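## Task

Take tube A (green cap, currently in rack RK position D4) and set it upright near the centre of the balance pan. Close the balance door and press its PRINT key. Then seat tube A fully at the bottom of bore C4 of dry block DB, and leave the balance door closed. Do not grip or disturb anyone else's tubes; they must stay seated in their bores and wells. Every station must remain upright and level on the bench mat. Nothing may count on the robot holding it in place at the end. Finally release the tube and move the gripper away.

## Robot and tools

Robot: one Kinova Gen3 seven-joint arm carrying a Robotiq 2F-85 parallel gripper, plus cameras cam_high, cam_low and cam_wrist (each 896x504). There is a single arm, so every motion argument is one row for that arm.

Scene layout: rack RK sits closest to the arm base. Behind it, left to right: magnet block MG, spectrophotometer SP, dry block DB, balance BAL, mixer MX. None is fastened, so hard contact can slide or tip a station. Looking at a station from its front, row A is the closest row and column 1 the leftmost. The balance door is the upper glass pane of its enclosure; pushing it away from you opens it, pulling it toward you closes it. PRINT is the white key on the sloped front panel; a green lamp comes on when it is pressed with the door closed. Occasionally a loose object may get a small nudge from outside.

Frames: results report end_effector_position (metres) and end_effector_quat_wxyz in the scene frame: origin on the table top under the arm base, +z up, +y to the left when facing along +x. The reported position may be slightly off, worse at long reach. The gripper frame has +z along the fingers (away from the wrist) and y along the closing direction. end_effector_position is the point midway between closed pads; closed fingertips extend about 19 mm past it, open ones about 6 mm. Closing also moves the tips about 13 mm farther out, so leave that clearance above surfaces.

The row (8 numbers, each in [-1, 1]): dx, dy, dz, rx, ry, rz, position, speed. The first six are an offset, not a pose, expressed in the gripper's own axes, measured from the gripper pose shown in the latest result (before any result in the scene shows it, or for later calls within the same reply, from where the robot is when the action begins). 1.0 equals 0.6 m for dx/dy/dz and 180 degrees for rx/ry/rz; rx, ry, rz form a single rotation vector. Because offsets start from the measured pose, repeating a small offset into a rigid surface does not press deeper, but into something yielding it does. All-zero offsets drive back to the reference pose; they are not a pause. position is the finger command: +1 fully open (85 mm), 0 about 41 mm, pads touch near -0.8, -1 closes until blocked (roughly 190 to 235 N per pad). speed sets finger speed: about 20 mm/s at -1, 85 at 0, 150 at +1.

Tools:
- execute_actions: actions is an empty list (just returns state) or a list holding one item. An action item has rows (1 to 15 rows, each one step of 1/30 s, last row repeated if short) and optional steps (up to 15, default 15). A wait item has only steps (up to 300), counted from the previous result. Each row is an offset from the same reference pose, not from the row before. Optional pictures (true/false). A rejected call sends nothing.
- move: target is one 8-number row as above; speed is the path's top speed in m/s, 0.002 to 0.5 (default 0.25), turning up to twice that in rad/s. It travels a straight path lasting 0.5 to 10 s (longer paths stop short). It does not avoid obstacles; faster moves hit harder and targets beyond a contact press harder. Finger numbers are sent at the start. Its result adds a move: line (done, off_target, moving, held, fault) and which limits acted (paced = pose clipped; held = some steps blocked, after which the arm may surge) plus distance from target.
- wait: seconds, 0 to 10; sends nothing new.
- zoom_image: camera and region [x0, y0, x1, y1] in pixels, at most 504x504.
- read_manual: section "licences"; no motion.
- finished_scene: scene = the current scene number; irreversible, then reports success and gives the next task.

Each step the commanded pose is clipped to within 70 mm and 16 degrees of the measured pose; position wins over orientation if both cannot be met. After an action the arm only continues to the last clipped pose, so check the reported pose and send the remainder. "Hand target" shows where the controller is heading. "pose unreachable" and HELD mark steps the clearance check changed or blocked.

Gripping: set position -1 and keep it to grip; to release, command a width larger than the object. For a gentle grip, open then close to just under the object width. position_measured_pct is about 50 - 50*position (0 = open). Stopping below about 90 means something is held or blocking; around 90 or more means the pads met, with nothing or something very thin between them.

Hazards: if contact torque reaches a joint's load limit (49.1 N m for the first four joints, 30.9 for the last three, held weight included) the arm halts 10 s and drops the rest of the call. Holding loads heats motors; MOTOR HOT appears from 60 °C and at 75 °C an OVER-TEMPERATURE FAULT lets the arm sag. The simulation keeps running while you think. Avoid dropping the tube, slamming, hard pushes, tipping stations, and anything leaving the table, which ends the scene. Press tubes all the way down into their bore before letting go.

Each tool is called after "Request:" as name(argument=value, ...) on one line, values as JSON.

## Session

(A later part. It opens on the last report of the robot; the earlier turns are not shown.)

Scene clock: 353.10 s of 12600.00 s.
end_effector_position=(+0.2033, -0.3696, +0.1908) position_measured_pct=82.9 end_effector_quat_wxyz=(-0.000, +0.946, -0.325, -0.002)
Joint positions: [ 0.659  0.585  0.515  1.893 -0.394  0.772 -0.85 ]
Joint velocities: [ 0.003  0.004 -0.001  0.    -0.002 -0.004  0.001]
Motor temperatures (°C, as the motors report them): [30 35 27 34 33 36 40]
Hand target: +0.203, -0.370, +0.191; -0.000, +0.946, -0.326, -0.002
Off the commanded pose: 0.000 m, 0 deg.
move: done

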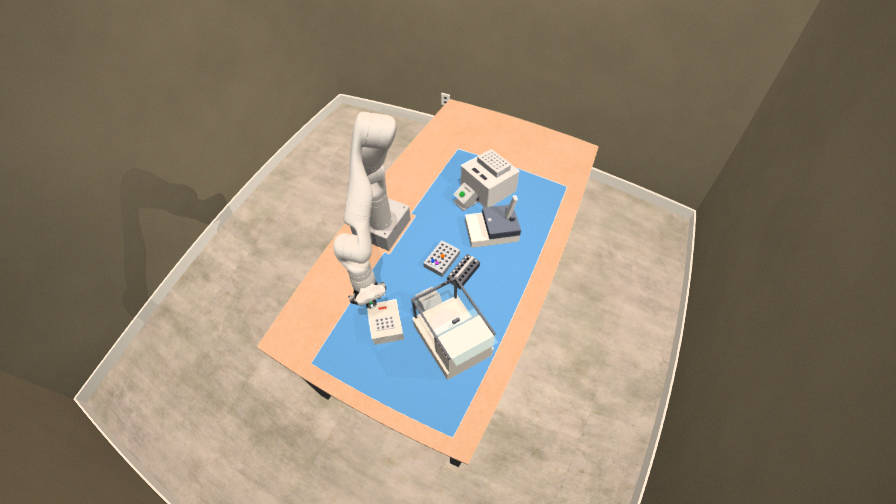

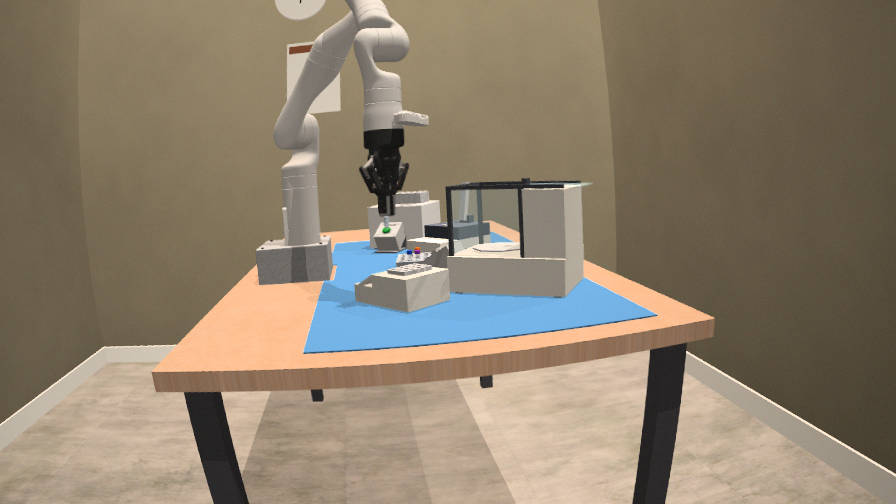

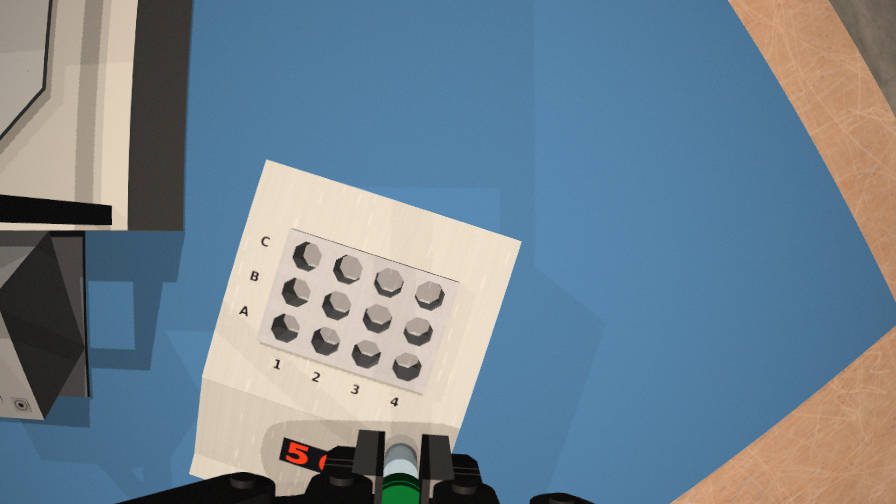

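Request:
move(target=[0.065,0.0175,0.068,0,0,0,-1,0], speed=0.03)

Request:
zoom_image(camera="cam_wrist", region=[300,330,500,504])

Scene clock: 369.43 s of 12600.00 s.
end_effector_position=(+0.2276, -0.4018, +0.1502) position_measured_pct=82.9 end_effector_quat_wxyz=(-0.000, +0.946, -0.325, -0.002)
Joint positions: [ 0.704  0.722  0.465  1.788 -0.446  0.744 -0.836]
Joint velocities: [ 0.002  0.005 -0.001 -0.002 -0.     0.     0.   ]
Motor temperatures (°C, as the motors report them): [30 35 27 34 33 36 40]
Hand target: +0.228, -0.402, +0.150; -0.000, +0.946, -0.325, -0.002
Off the commanded pose: 0.000 m, 0 deg.
move: done

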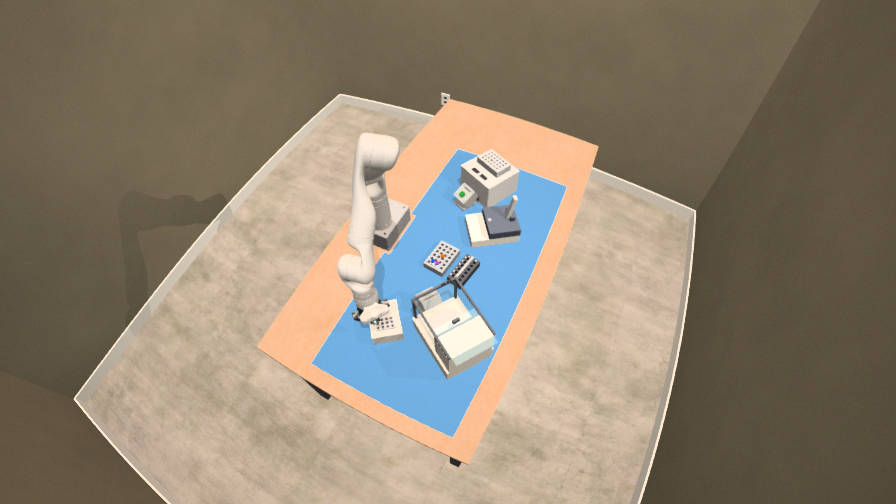

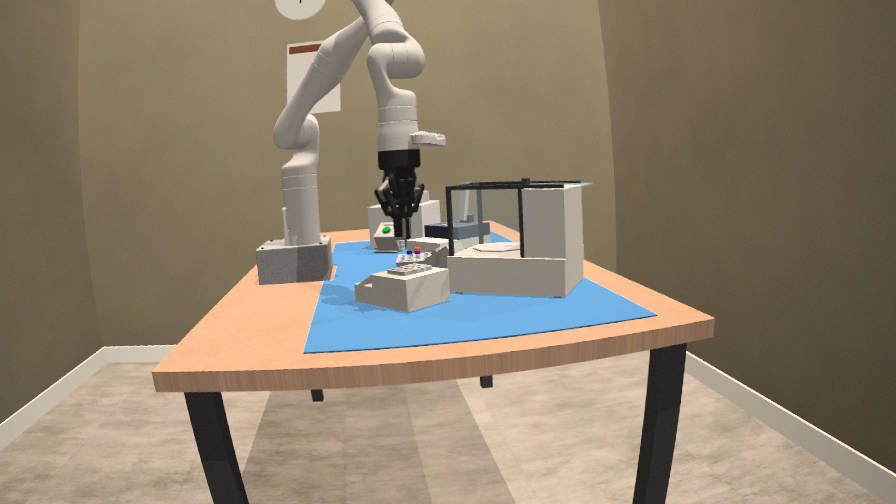

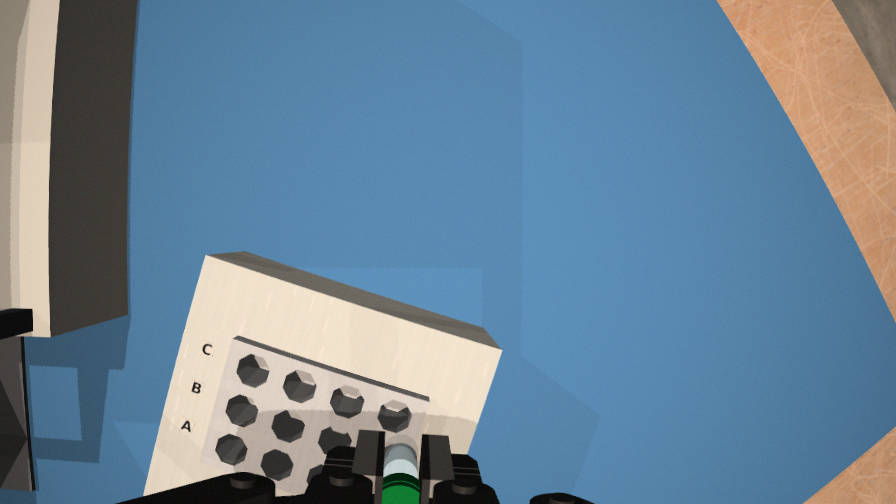

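Region (300, 330, 500, 504) of cam_wrist's 896x504 image, scaled by 2.520; it fills the top 438 rows of this view, and the rest is white.

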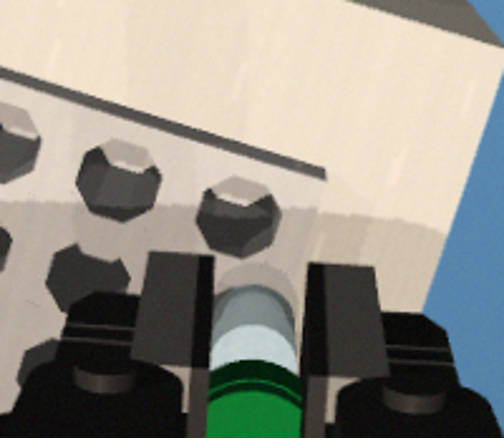

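Request:
move(target=[0.0005,-0.0037,0.04,0,0,0,-1,0], speed=0.015)

Request:
zoom_image(camera="cam_wrist", region=[300,330,500,504])

Scene clock: 382.40 s of 12600.00 s.
end_effector_position=(+0.2291, -0.4003, +0.1264) position_measured_pct=82.9 end_effector_quat_wxyz=(-0.000, +0.946, -0.325, -0.002)
Joint positions: [ 0.718  0.764  0.437  1.803 -0.473  0.685 -0.818]
Joint velocities: [ 0.001  0.003 -0.002  0.001  0.    -0.003 -0.   ]
Motor temperatures (°C, as the motors report them): [30 35 27 34 33 36 40]
Hand target: +0.229, -0.400, +0.126; -0.000, +0.946, -0.325, -0.002
Off the commanded pose: 0.000 m, 0 deg.
move: done

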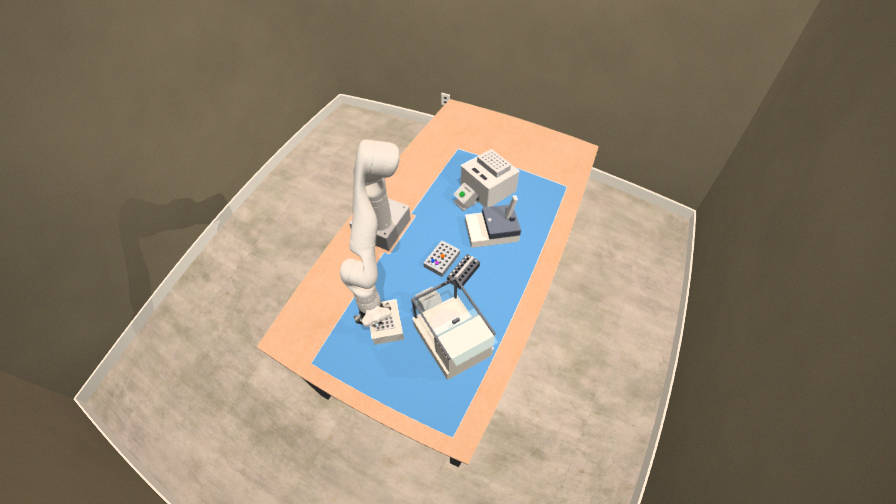

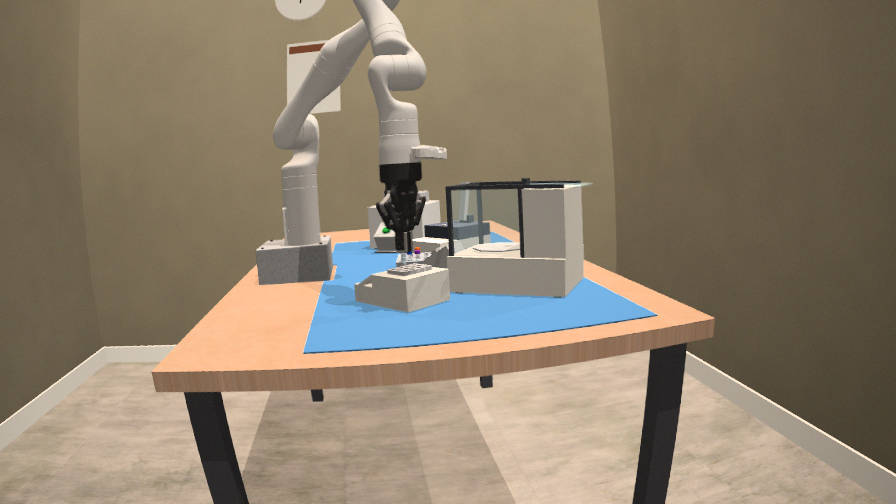

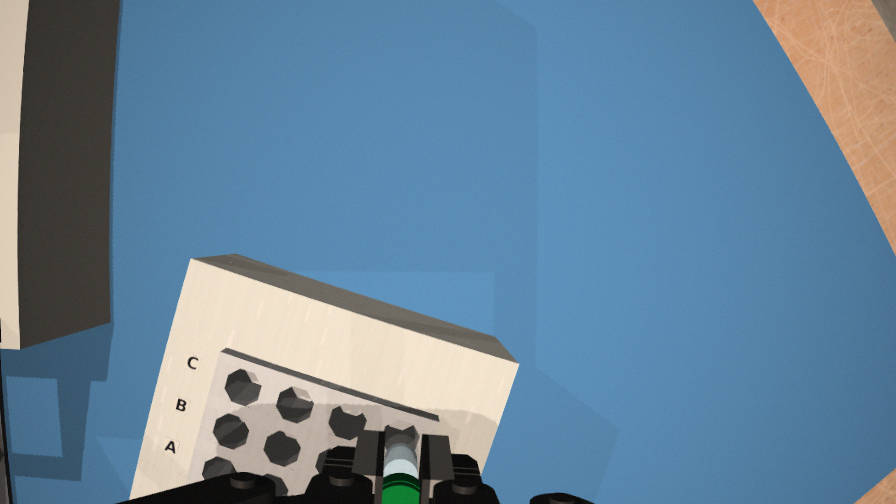

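Region (300, 330, 500, 504) of cam_wrist's 896x504 image, scaled by 2.520; it fills the top 438 rows of this view, and the rest is white.

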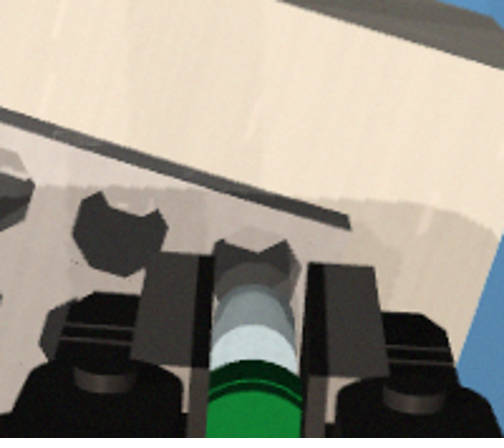

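Request:
move(target=[0,0,0.022,0,0,0,-1,0], speed=0.005)

Request:
zoom_image(camera="cam_wrist", region=[300,330,500,504])

Scene clock: 389.97 s of 12600.00 s.
end_effector_position=(+0.2293, -0.4004, +0.1133) position_measured_pct=82.9 end_effector_quat_wxyz=(-0.000, +0.946, -0.325, -0.002)
Joint positions: [ 0.729  0.788  0.42   1.809 -0.487  0.654 -0.807]
Joint velocities: [ 0.     0.001  0.    -0.002 -0.     0.    -0.   ]
Motor temperatures (°C, as the motors report them): [30 35 27 34 33 36 40]
Hand target: +0.229, -0.400, +0.113; -0.000, +0.946, -0.325, -0.002
Off the commanded pose: 0.000 m, 0 deg.
move: done

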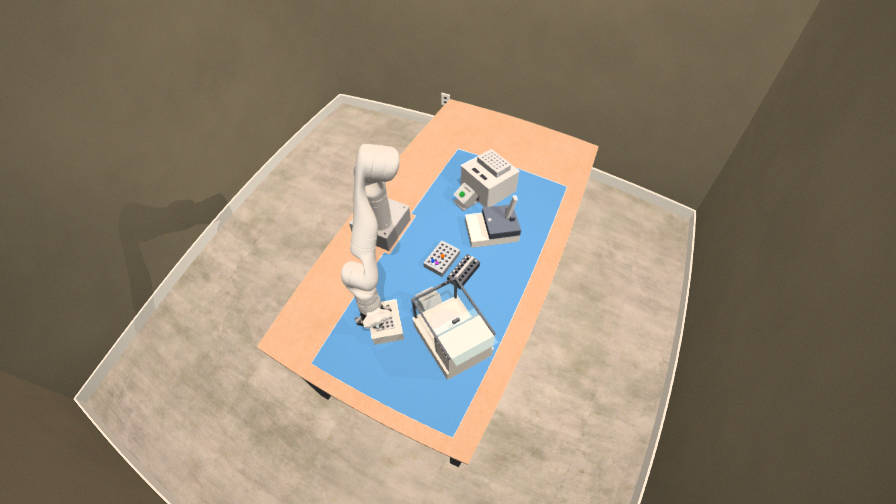

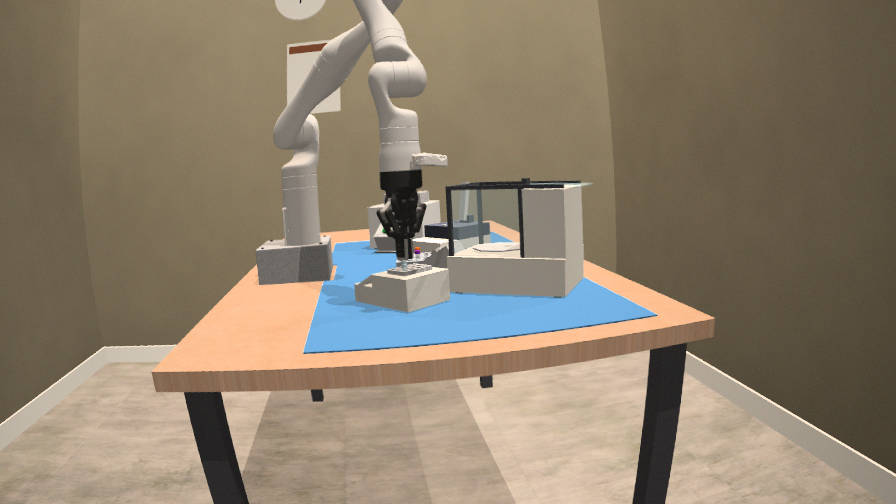

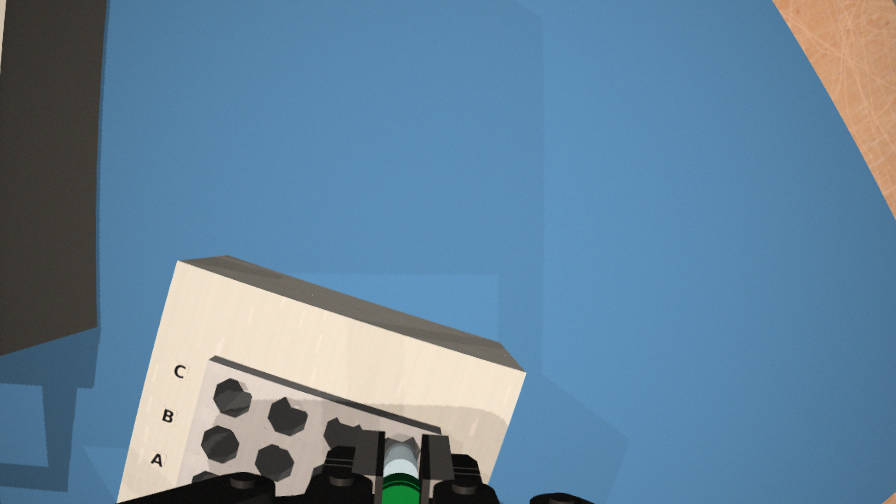

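Region (300, 330, 500, 504) of cam_wrist's 896x504 image, scaled by 2.520; it fills the top 438 rows of this view, and the rest is white.

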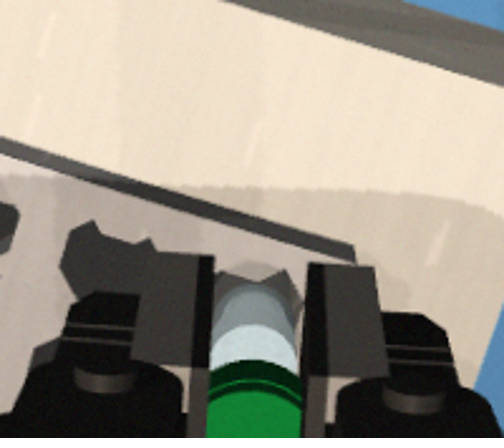

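Tube unchanged in grip; entering. Continue down.

Request:
move(target=[0,0,0.017,0,0,0,-1,0], speed=0.005)

Request:
zoom_image(camera="cam_wrist", region=[300,330,500,504])

Scene clock: 401.13 s of 12600.00 s.
end_effector_position=(+0.2294, -0.4004, +0.1032) position_measured_pct=82.9 end_effector_quat_wxyz=(-0.000, +0.946, -0.325, -0.002)
Joint positions: [ 0.737  0.807  0.407  1.812 -0.498  0.631 -0.798]
Joint velocities: [ 0.001  0.001  0.001  0.     0.    -0.     0.001]
Motor temperatures (°C, as the motors report them): [30 35 27 34 33 36 40]
Hand target: +0.229, -0.400, +0.103; -0.000, +0.946, -0.325, -0.002
Off the commanded pose: 0.000 m, 0 deg.
move: done

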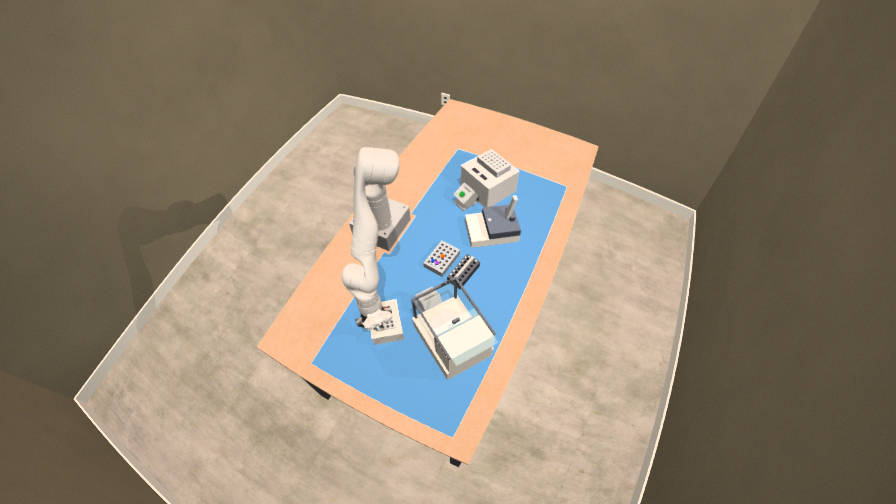

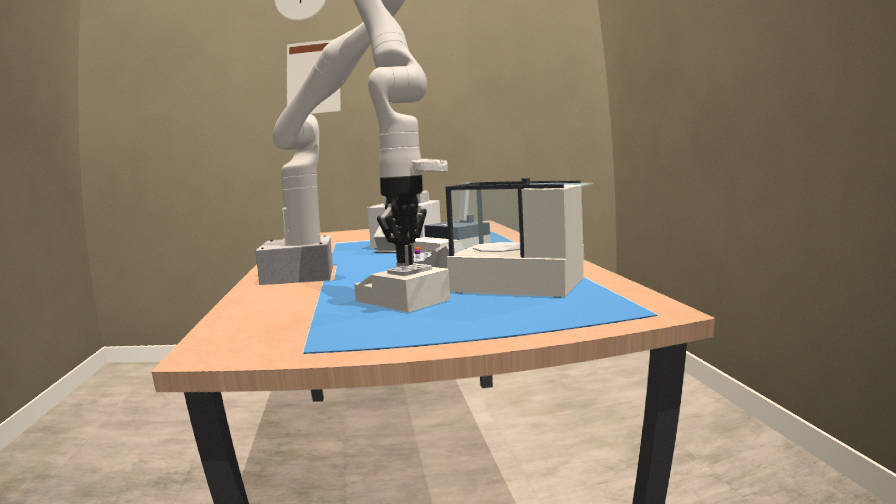

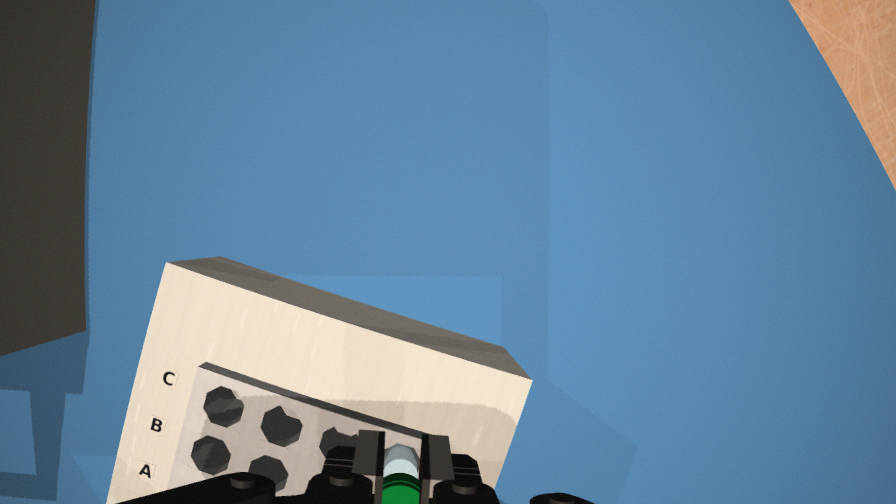

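Region (300, 330, 500, 504) of cam_wrist's 896x504 image, scaled by 2.520; it fills the top 438 rows of this view, and the rest is white.

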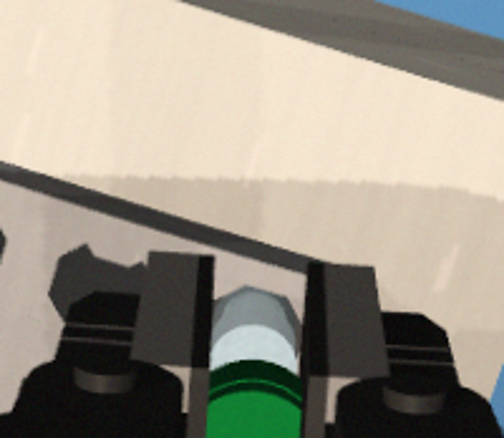

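Release, lift, close, push.

Request:
move(target=[0,0,0,0,0,0,-0.45,-0.5], speed=0.005)

Request:
move(target=[0,0,-0.075,0,0,0,-0.45,0], speed=0.02)

Request:
move(target=[0,0,0,0,0,0,-1,0], speed=0.005)

Request:
zoom_image(camera="cam_wrist", region=[300,330,500,504])

Scene clock: 405.37 s of 12600.00 s.
end_effector_position=(+0.2294, -0.4004, +0.1032) position_measured_pct=72.6 end_effector_quat_wxyz=(-0.000, +0.946, -0.325, -0.002)
Joint positions: [ 0.737  0.807  0.407  1.812 -0.498  0.631 -0.798]
Joint velocities: [-0.    -0.    -0.001 -0.     0.001  0.    -0.   ]
Motor temperatures (°C, as the motors report them): [30 35 27 34 33 36 40]
Hand target: +0.229, -0.400, +0.103; -0.000, +0.946, -0.325, -0.002
Off the commanded pose: 0.000 m, 0 deg.
move: done

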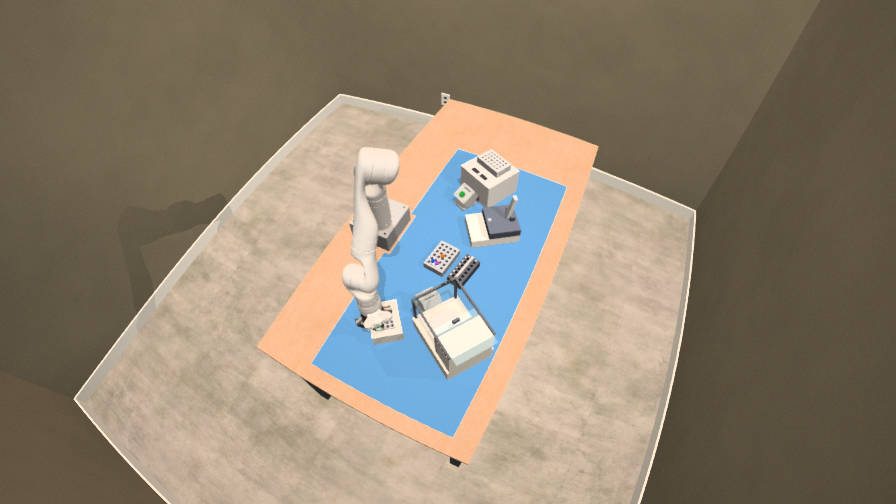

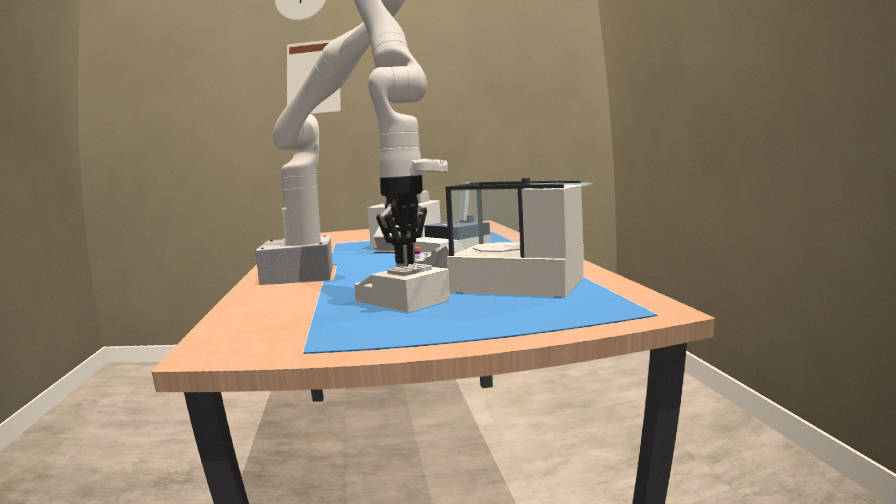

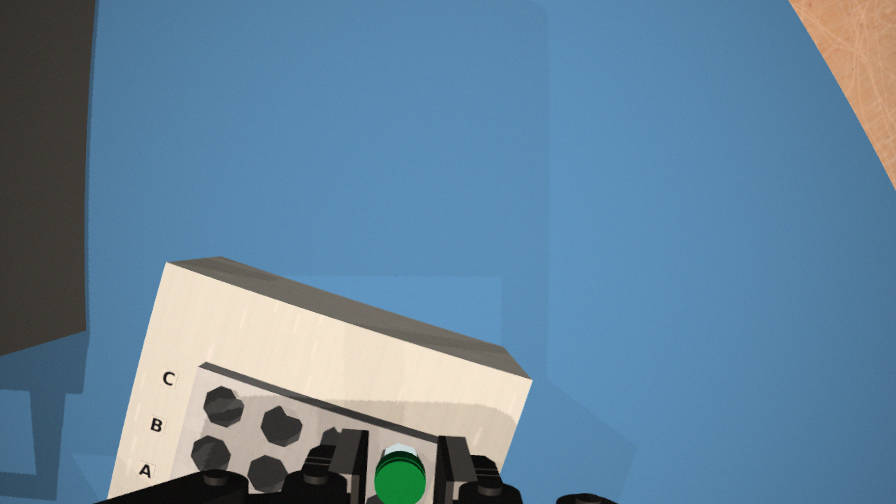

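Scene clock: 407.87 s of 12600.00 s.
end_effector_position=(+0.2295, -0.4004, +0.1480) position_measured_pct=72.6 end_effector_quat_wxyz=(-0.000, +0.946, -0.325, -0.002)
Joint positions: [ 0.701  0.725  0.463  1.791 -0.45   0.737 -0.838]
Joint velocities: [-0.002 -0.003  0.001 -0.001  0.001  0.003 -0.002]
Motor temperatures (°C, as the motors report them): [30 35 27 34 33 36 40]
Hand target: +0.230, -0.400, +0.148; -0.000, +0.946, -0.325, -0.002
Off the commanded pose: 0.000 m, 0 deg.
move: done

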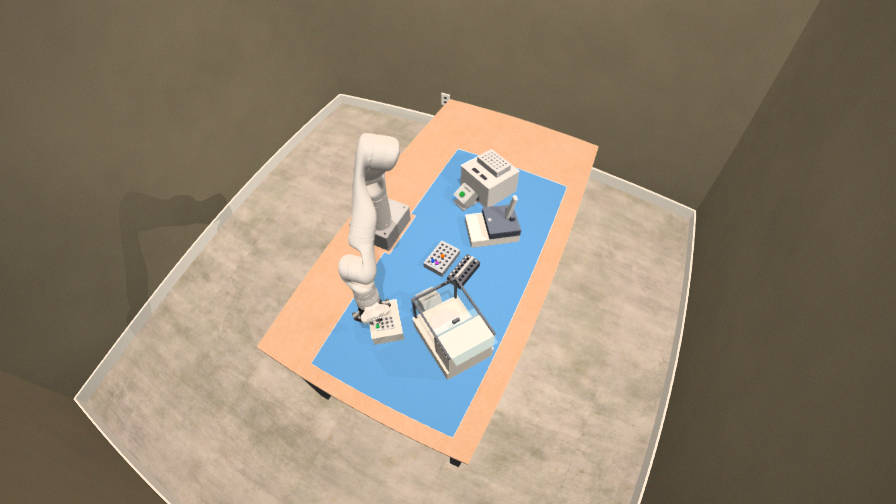

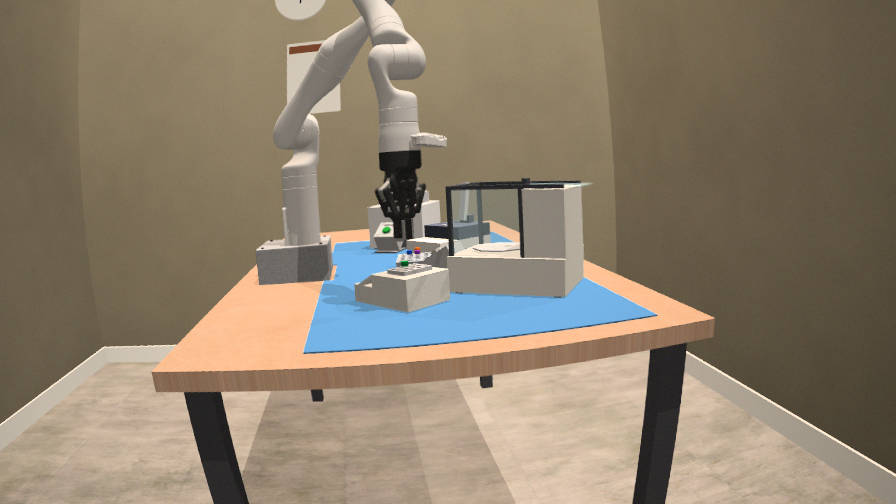

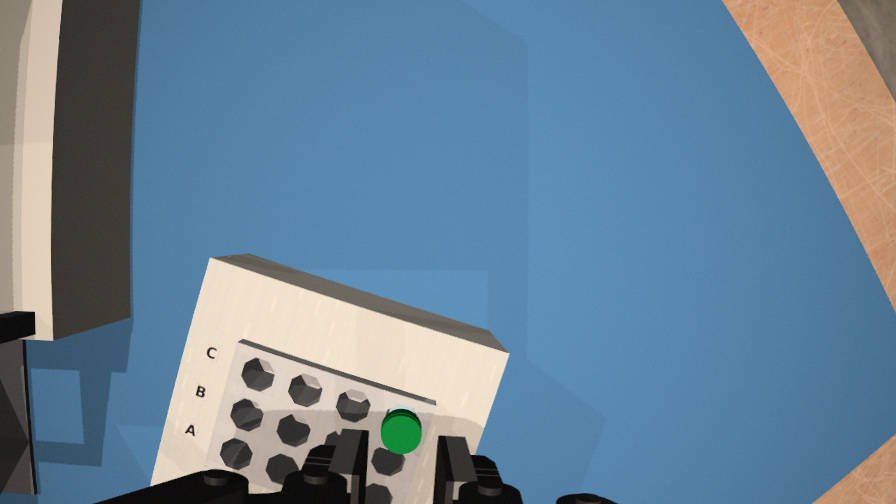

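Scene clock: 408.40 s of 12600.00 s.
end_effector_position=(+0.2295, -0.4004, +0.1480) position_measured_pct=91.7 end_effector_quat_wxyz=(-0.000, +0.946, -0.325, -0.002)
Joint positions: [ 0.701  0.725  0.463  1.791 -0.45   0.737 -0.838]
Joint velocities: [-0.     0.    -0.001  0.     0.001  0.001 -0.001]
Motor temperatures (°C, as the motors report them): [30 35 27 34 33 36 40]
Hand target: +0.229, -0.400, +0.148; -0.000, +0.946, -0.325, -0.002
Off the commanded pose: 0.000 m, 0 deg.
move: done

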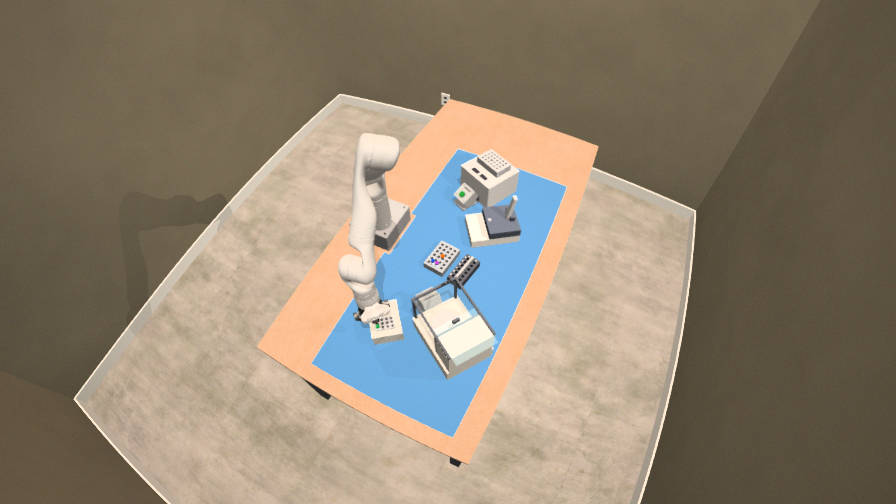

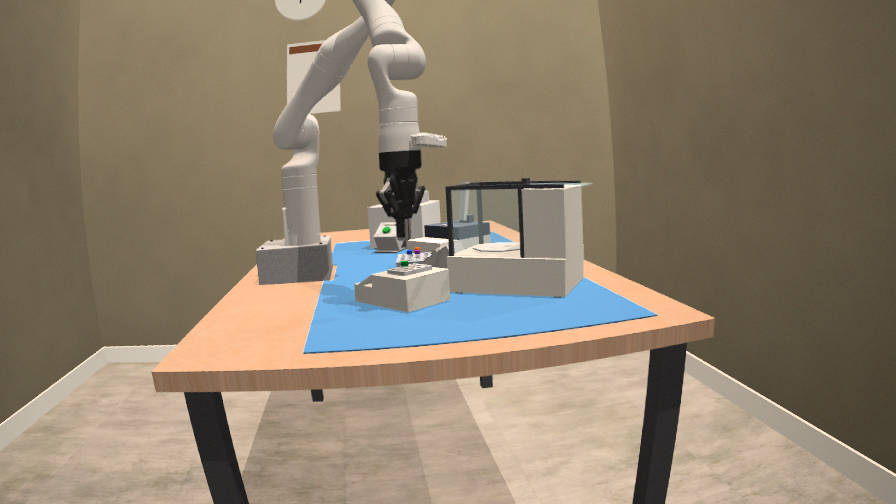

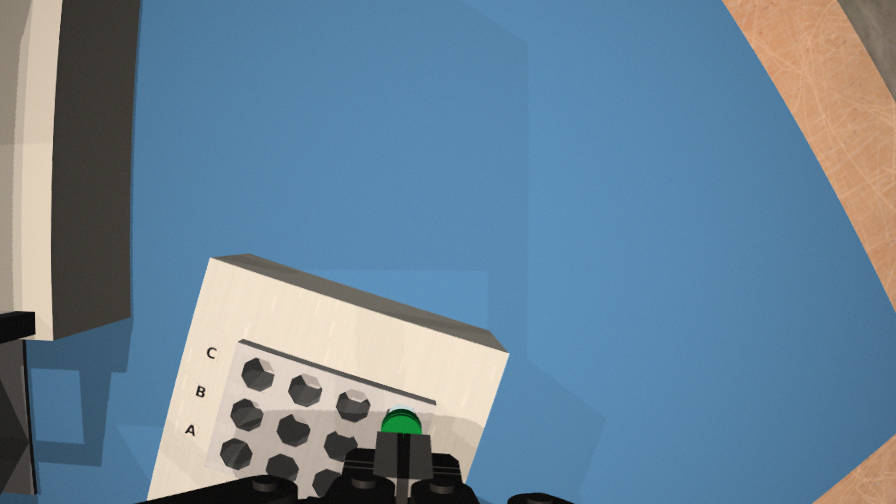

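Region (300, 330, 500, 504) of cam_wrist's 896x504 image, scaled by 2.520; it fills the top 438 rows of this view, and the rest is white.

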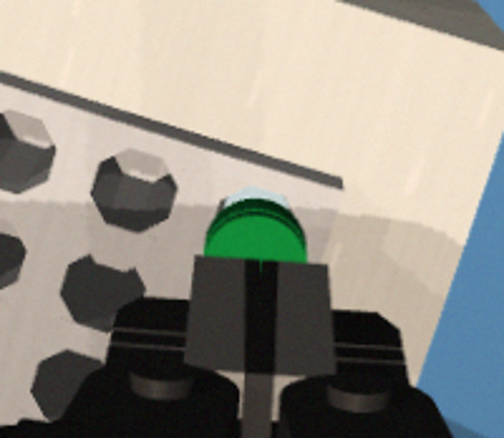

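Request:
move(target=[0,0,0.05,0,0,0,-1,0], speed=0.015)

Request:
move(target=[0,0,0.02,0,0,0,-1,0], speed=0.004)

Scene clock: 415.10 s of 12600.00 s.
end_effector_position=(+0.2294, -0.4004, +0.1182) position_measured_pct=91.7 end_effector_quat_wxyz=(-0.000, +0.946, -0.325, -0.002)
Joint positions: [ 0.725  0.779  0.426  1.807 -0.482  0.666 -0.811]
Joint velocities: [ 0.002  0.003 -0.002  0.003 -0.    -0.003  0.002]
Motor temperatures (°C, as the motors report them): [30 35 27 34 33 36 40]
Hand target: +0.229, -0.400, +0.118; -0.000, +0.946, -0.325, -0.002
Off the commanded pose: 0.000 m, 0 deg.
move: done

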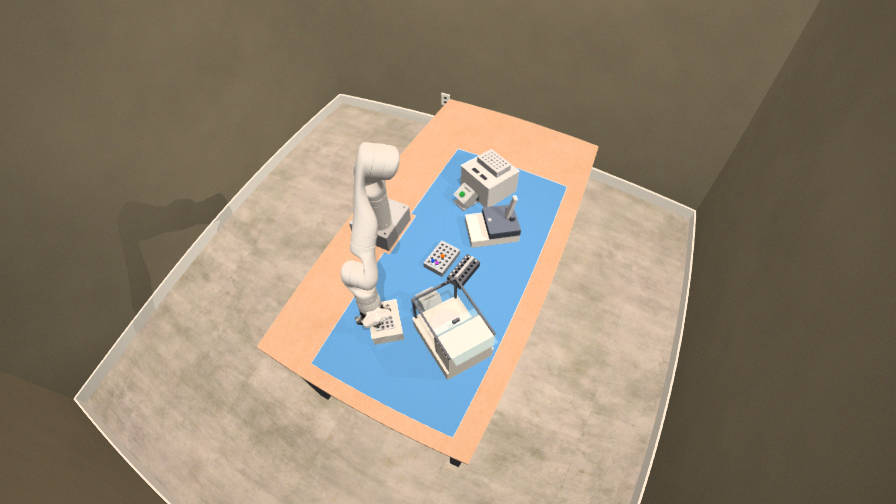

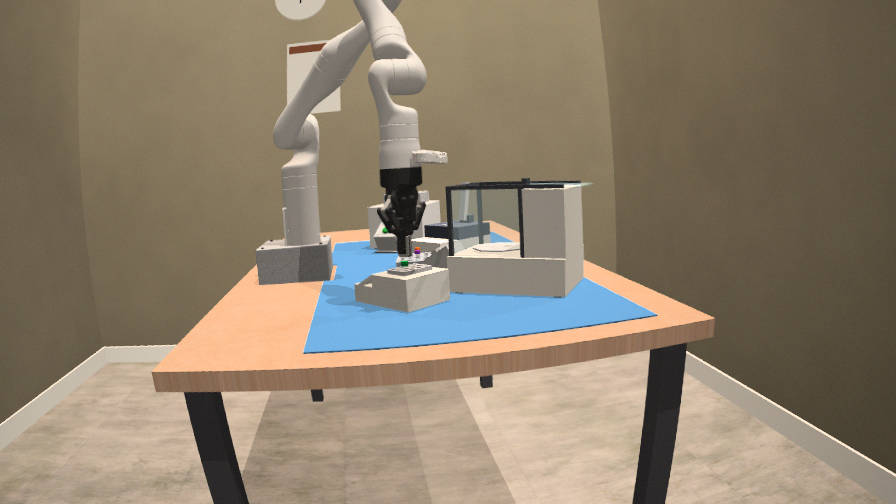

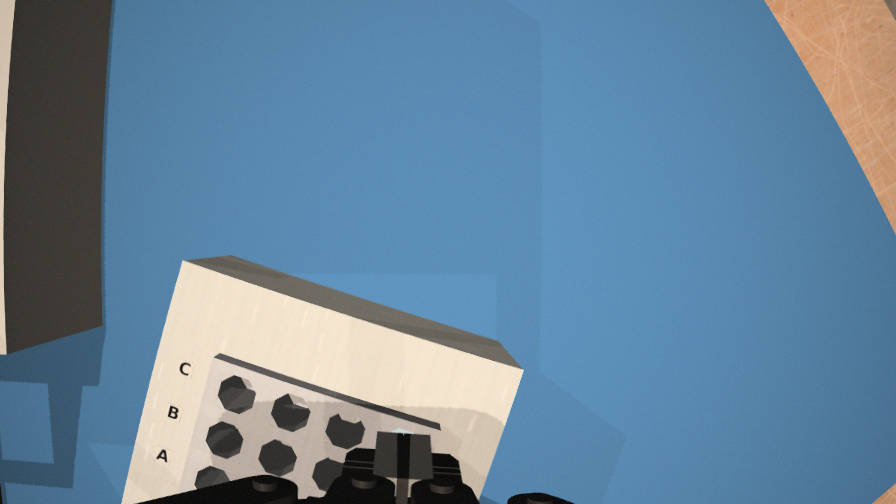

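Scene clock: 418.33 s of 12600.00 s.
end_effector_position=(+0.2298, -0.4011, +0.1093) position_measured_pct=91.7 end_effector_quat_wxyz=(+0.000, +0.946, -0.325, +0.000)
Joint positions: [ 0.734  0.794  0.413  1.811 -0.494  0.641 -0.8  ]
Joint velocities: [ 0.    -0.     0.    -0.002  0.    -0.001  0.   ]
Motor temperatures (°C, as the motors report them): [30 35 27 34 33 36 40]
Hand target: +0.229, -0.400, +0.106; -0.000, +0.946, -0.325, -0.002
Off the commanded pose: 0.003 m, 0 deg.
move: done

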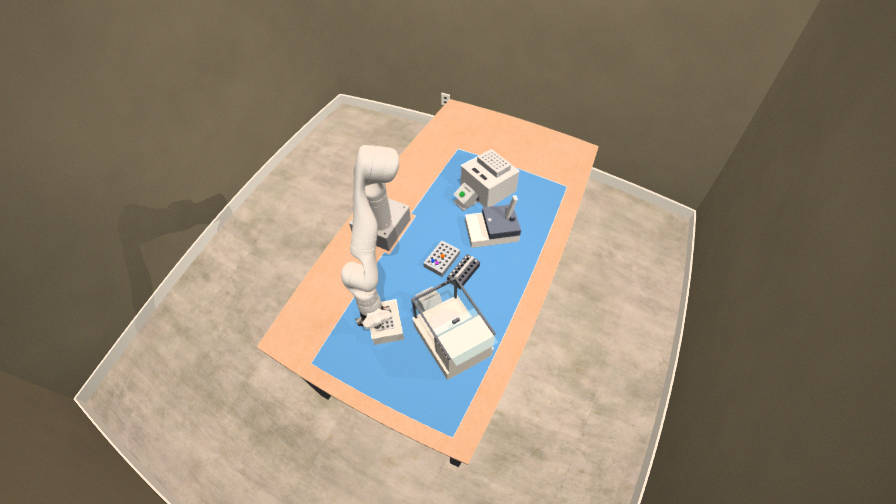

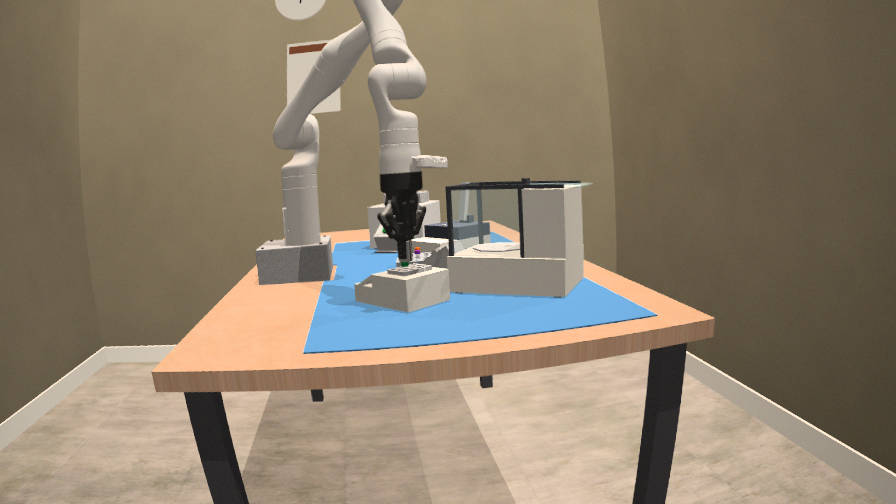

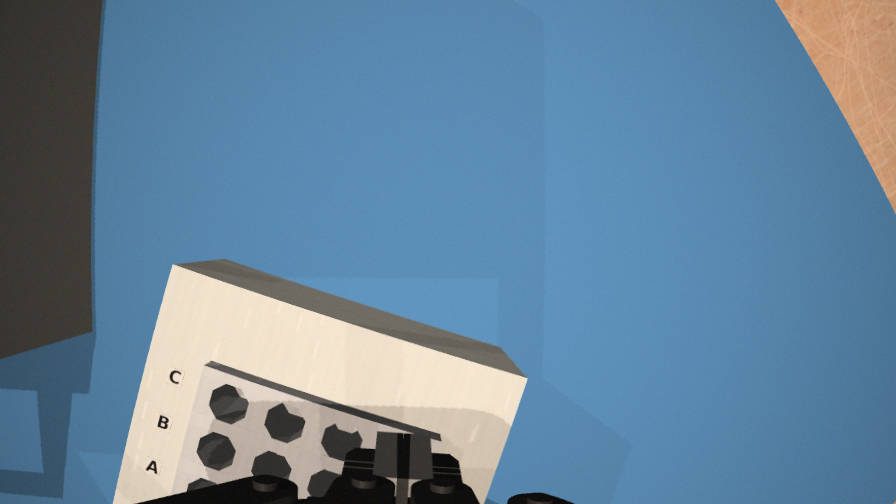

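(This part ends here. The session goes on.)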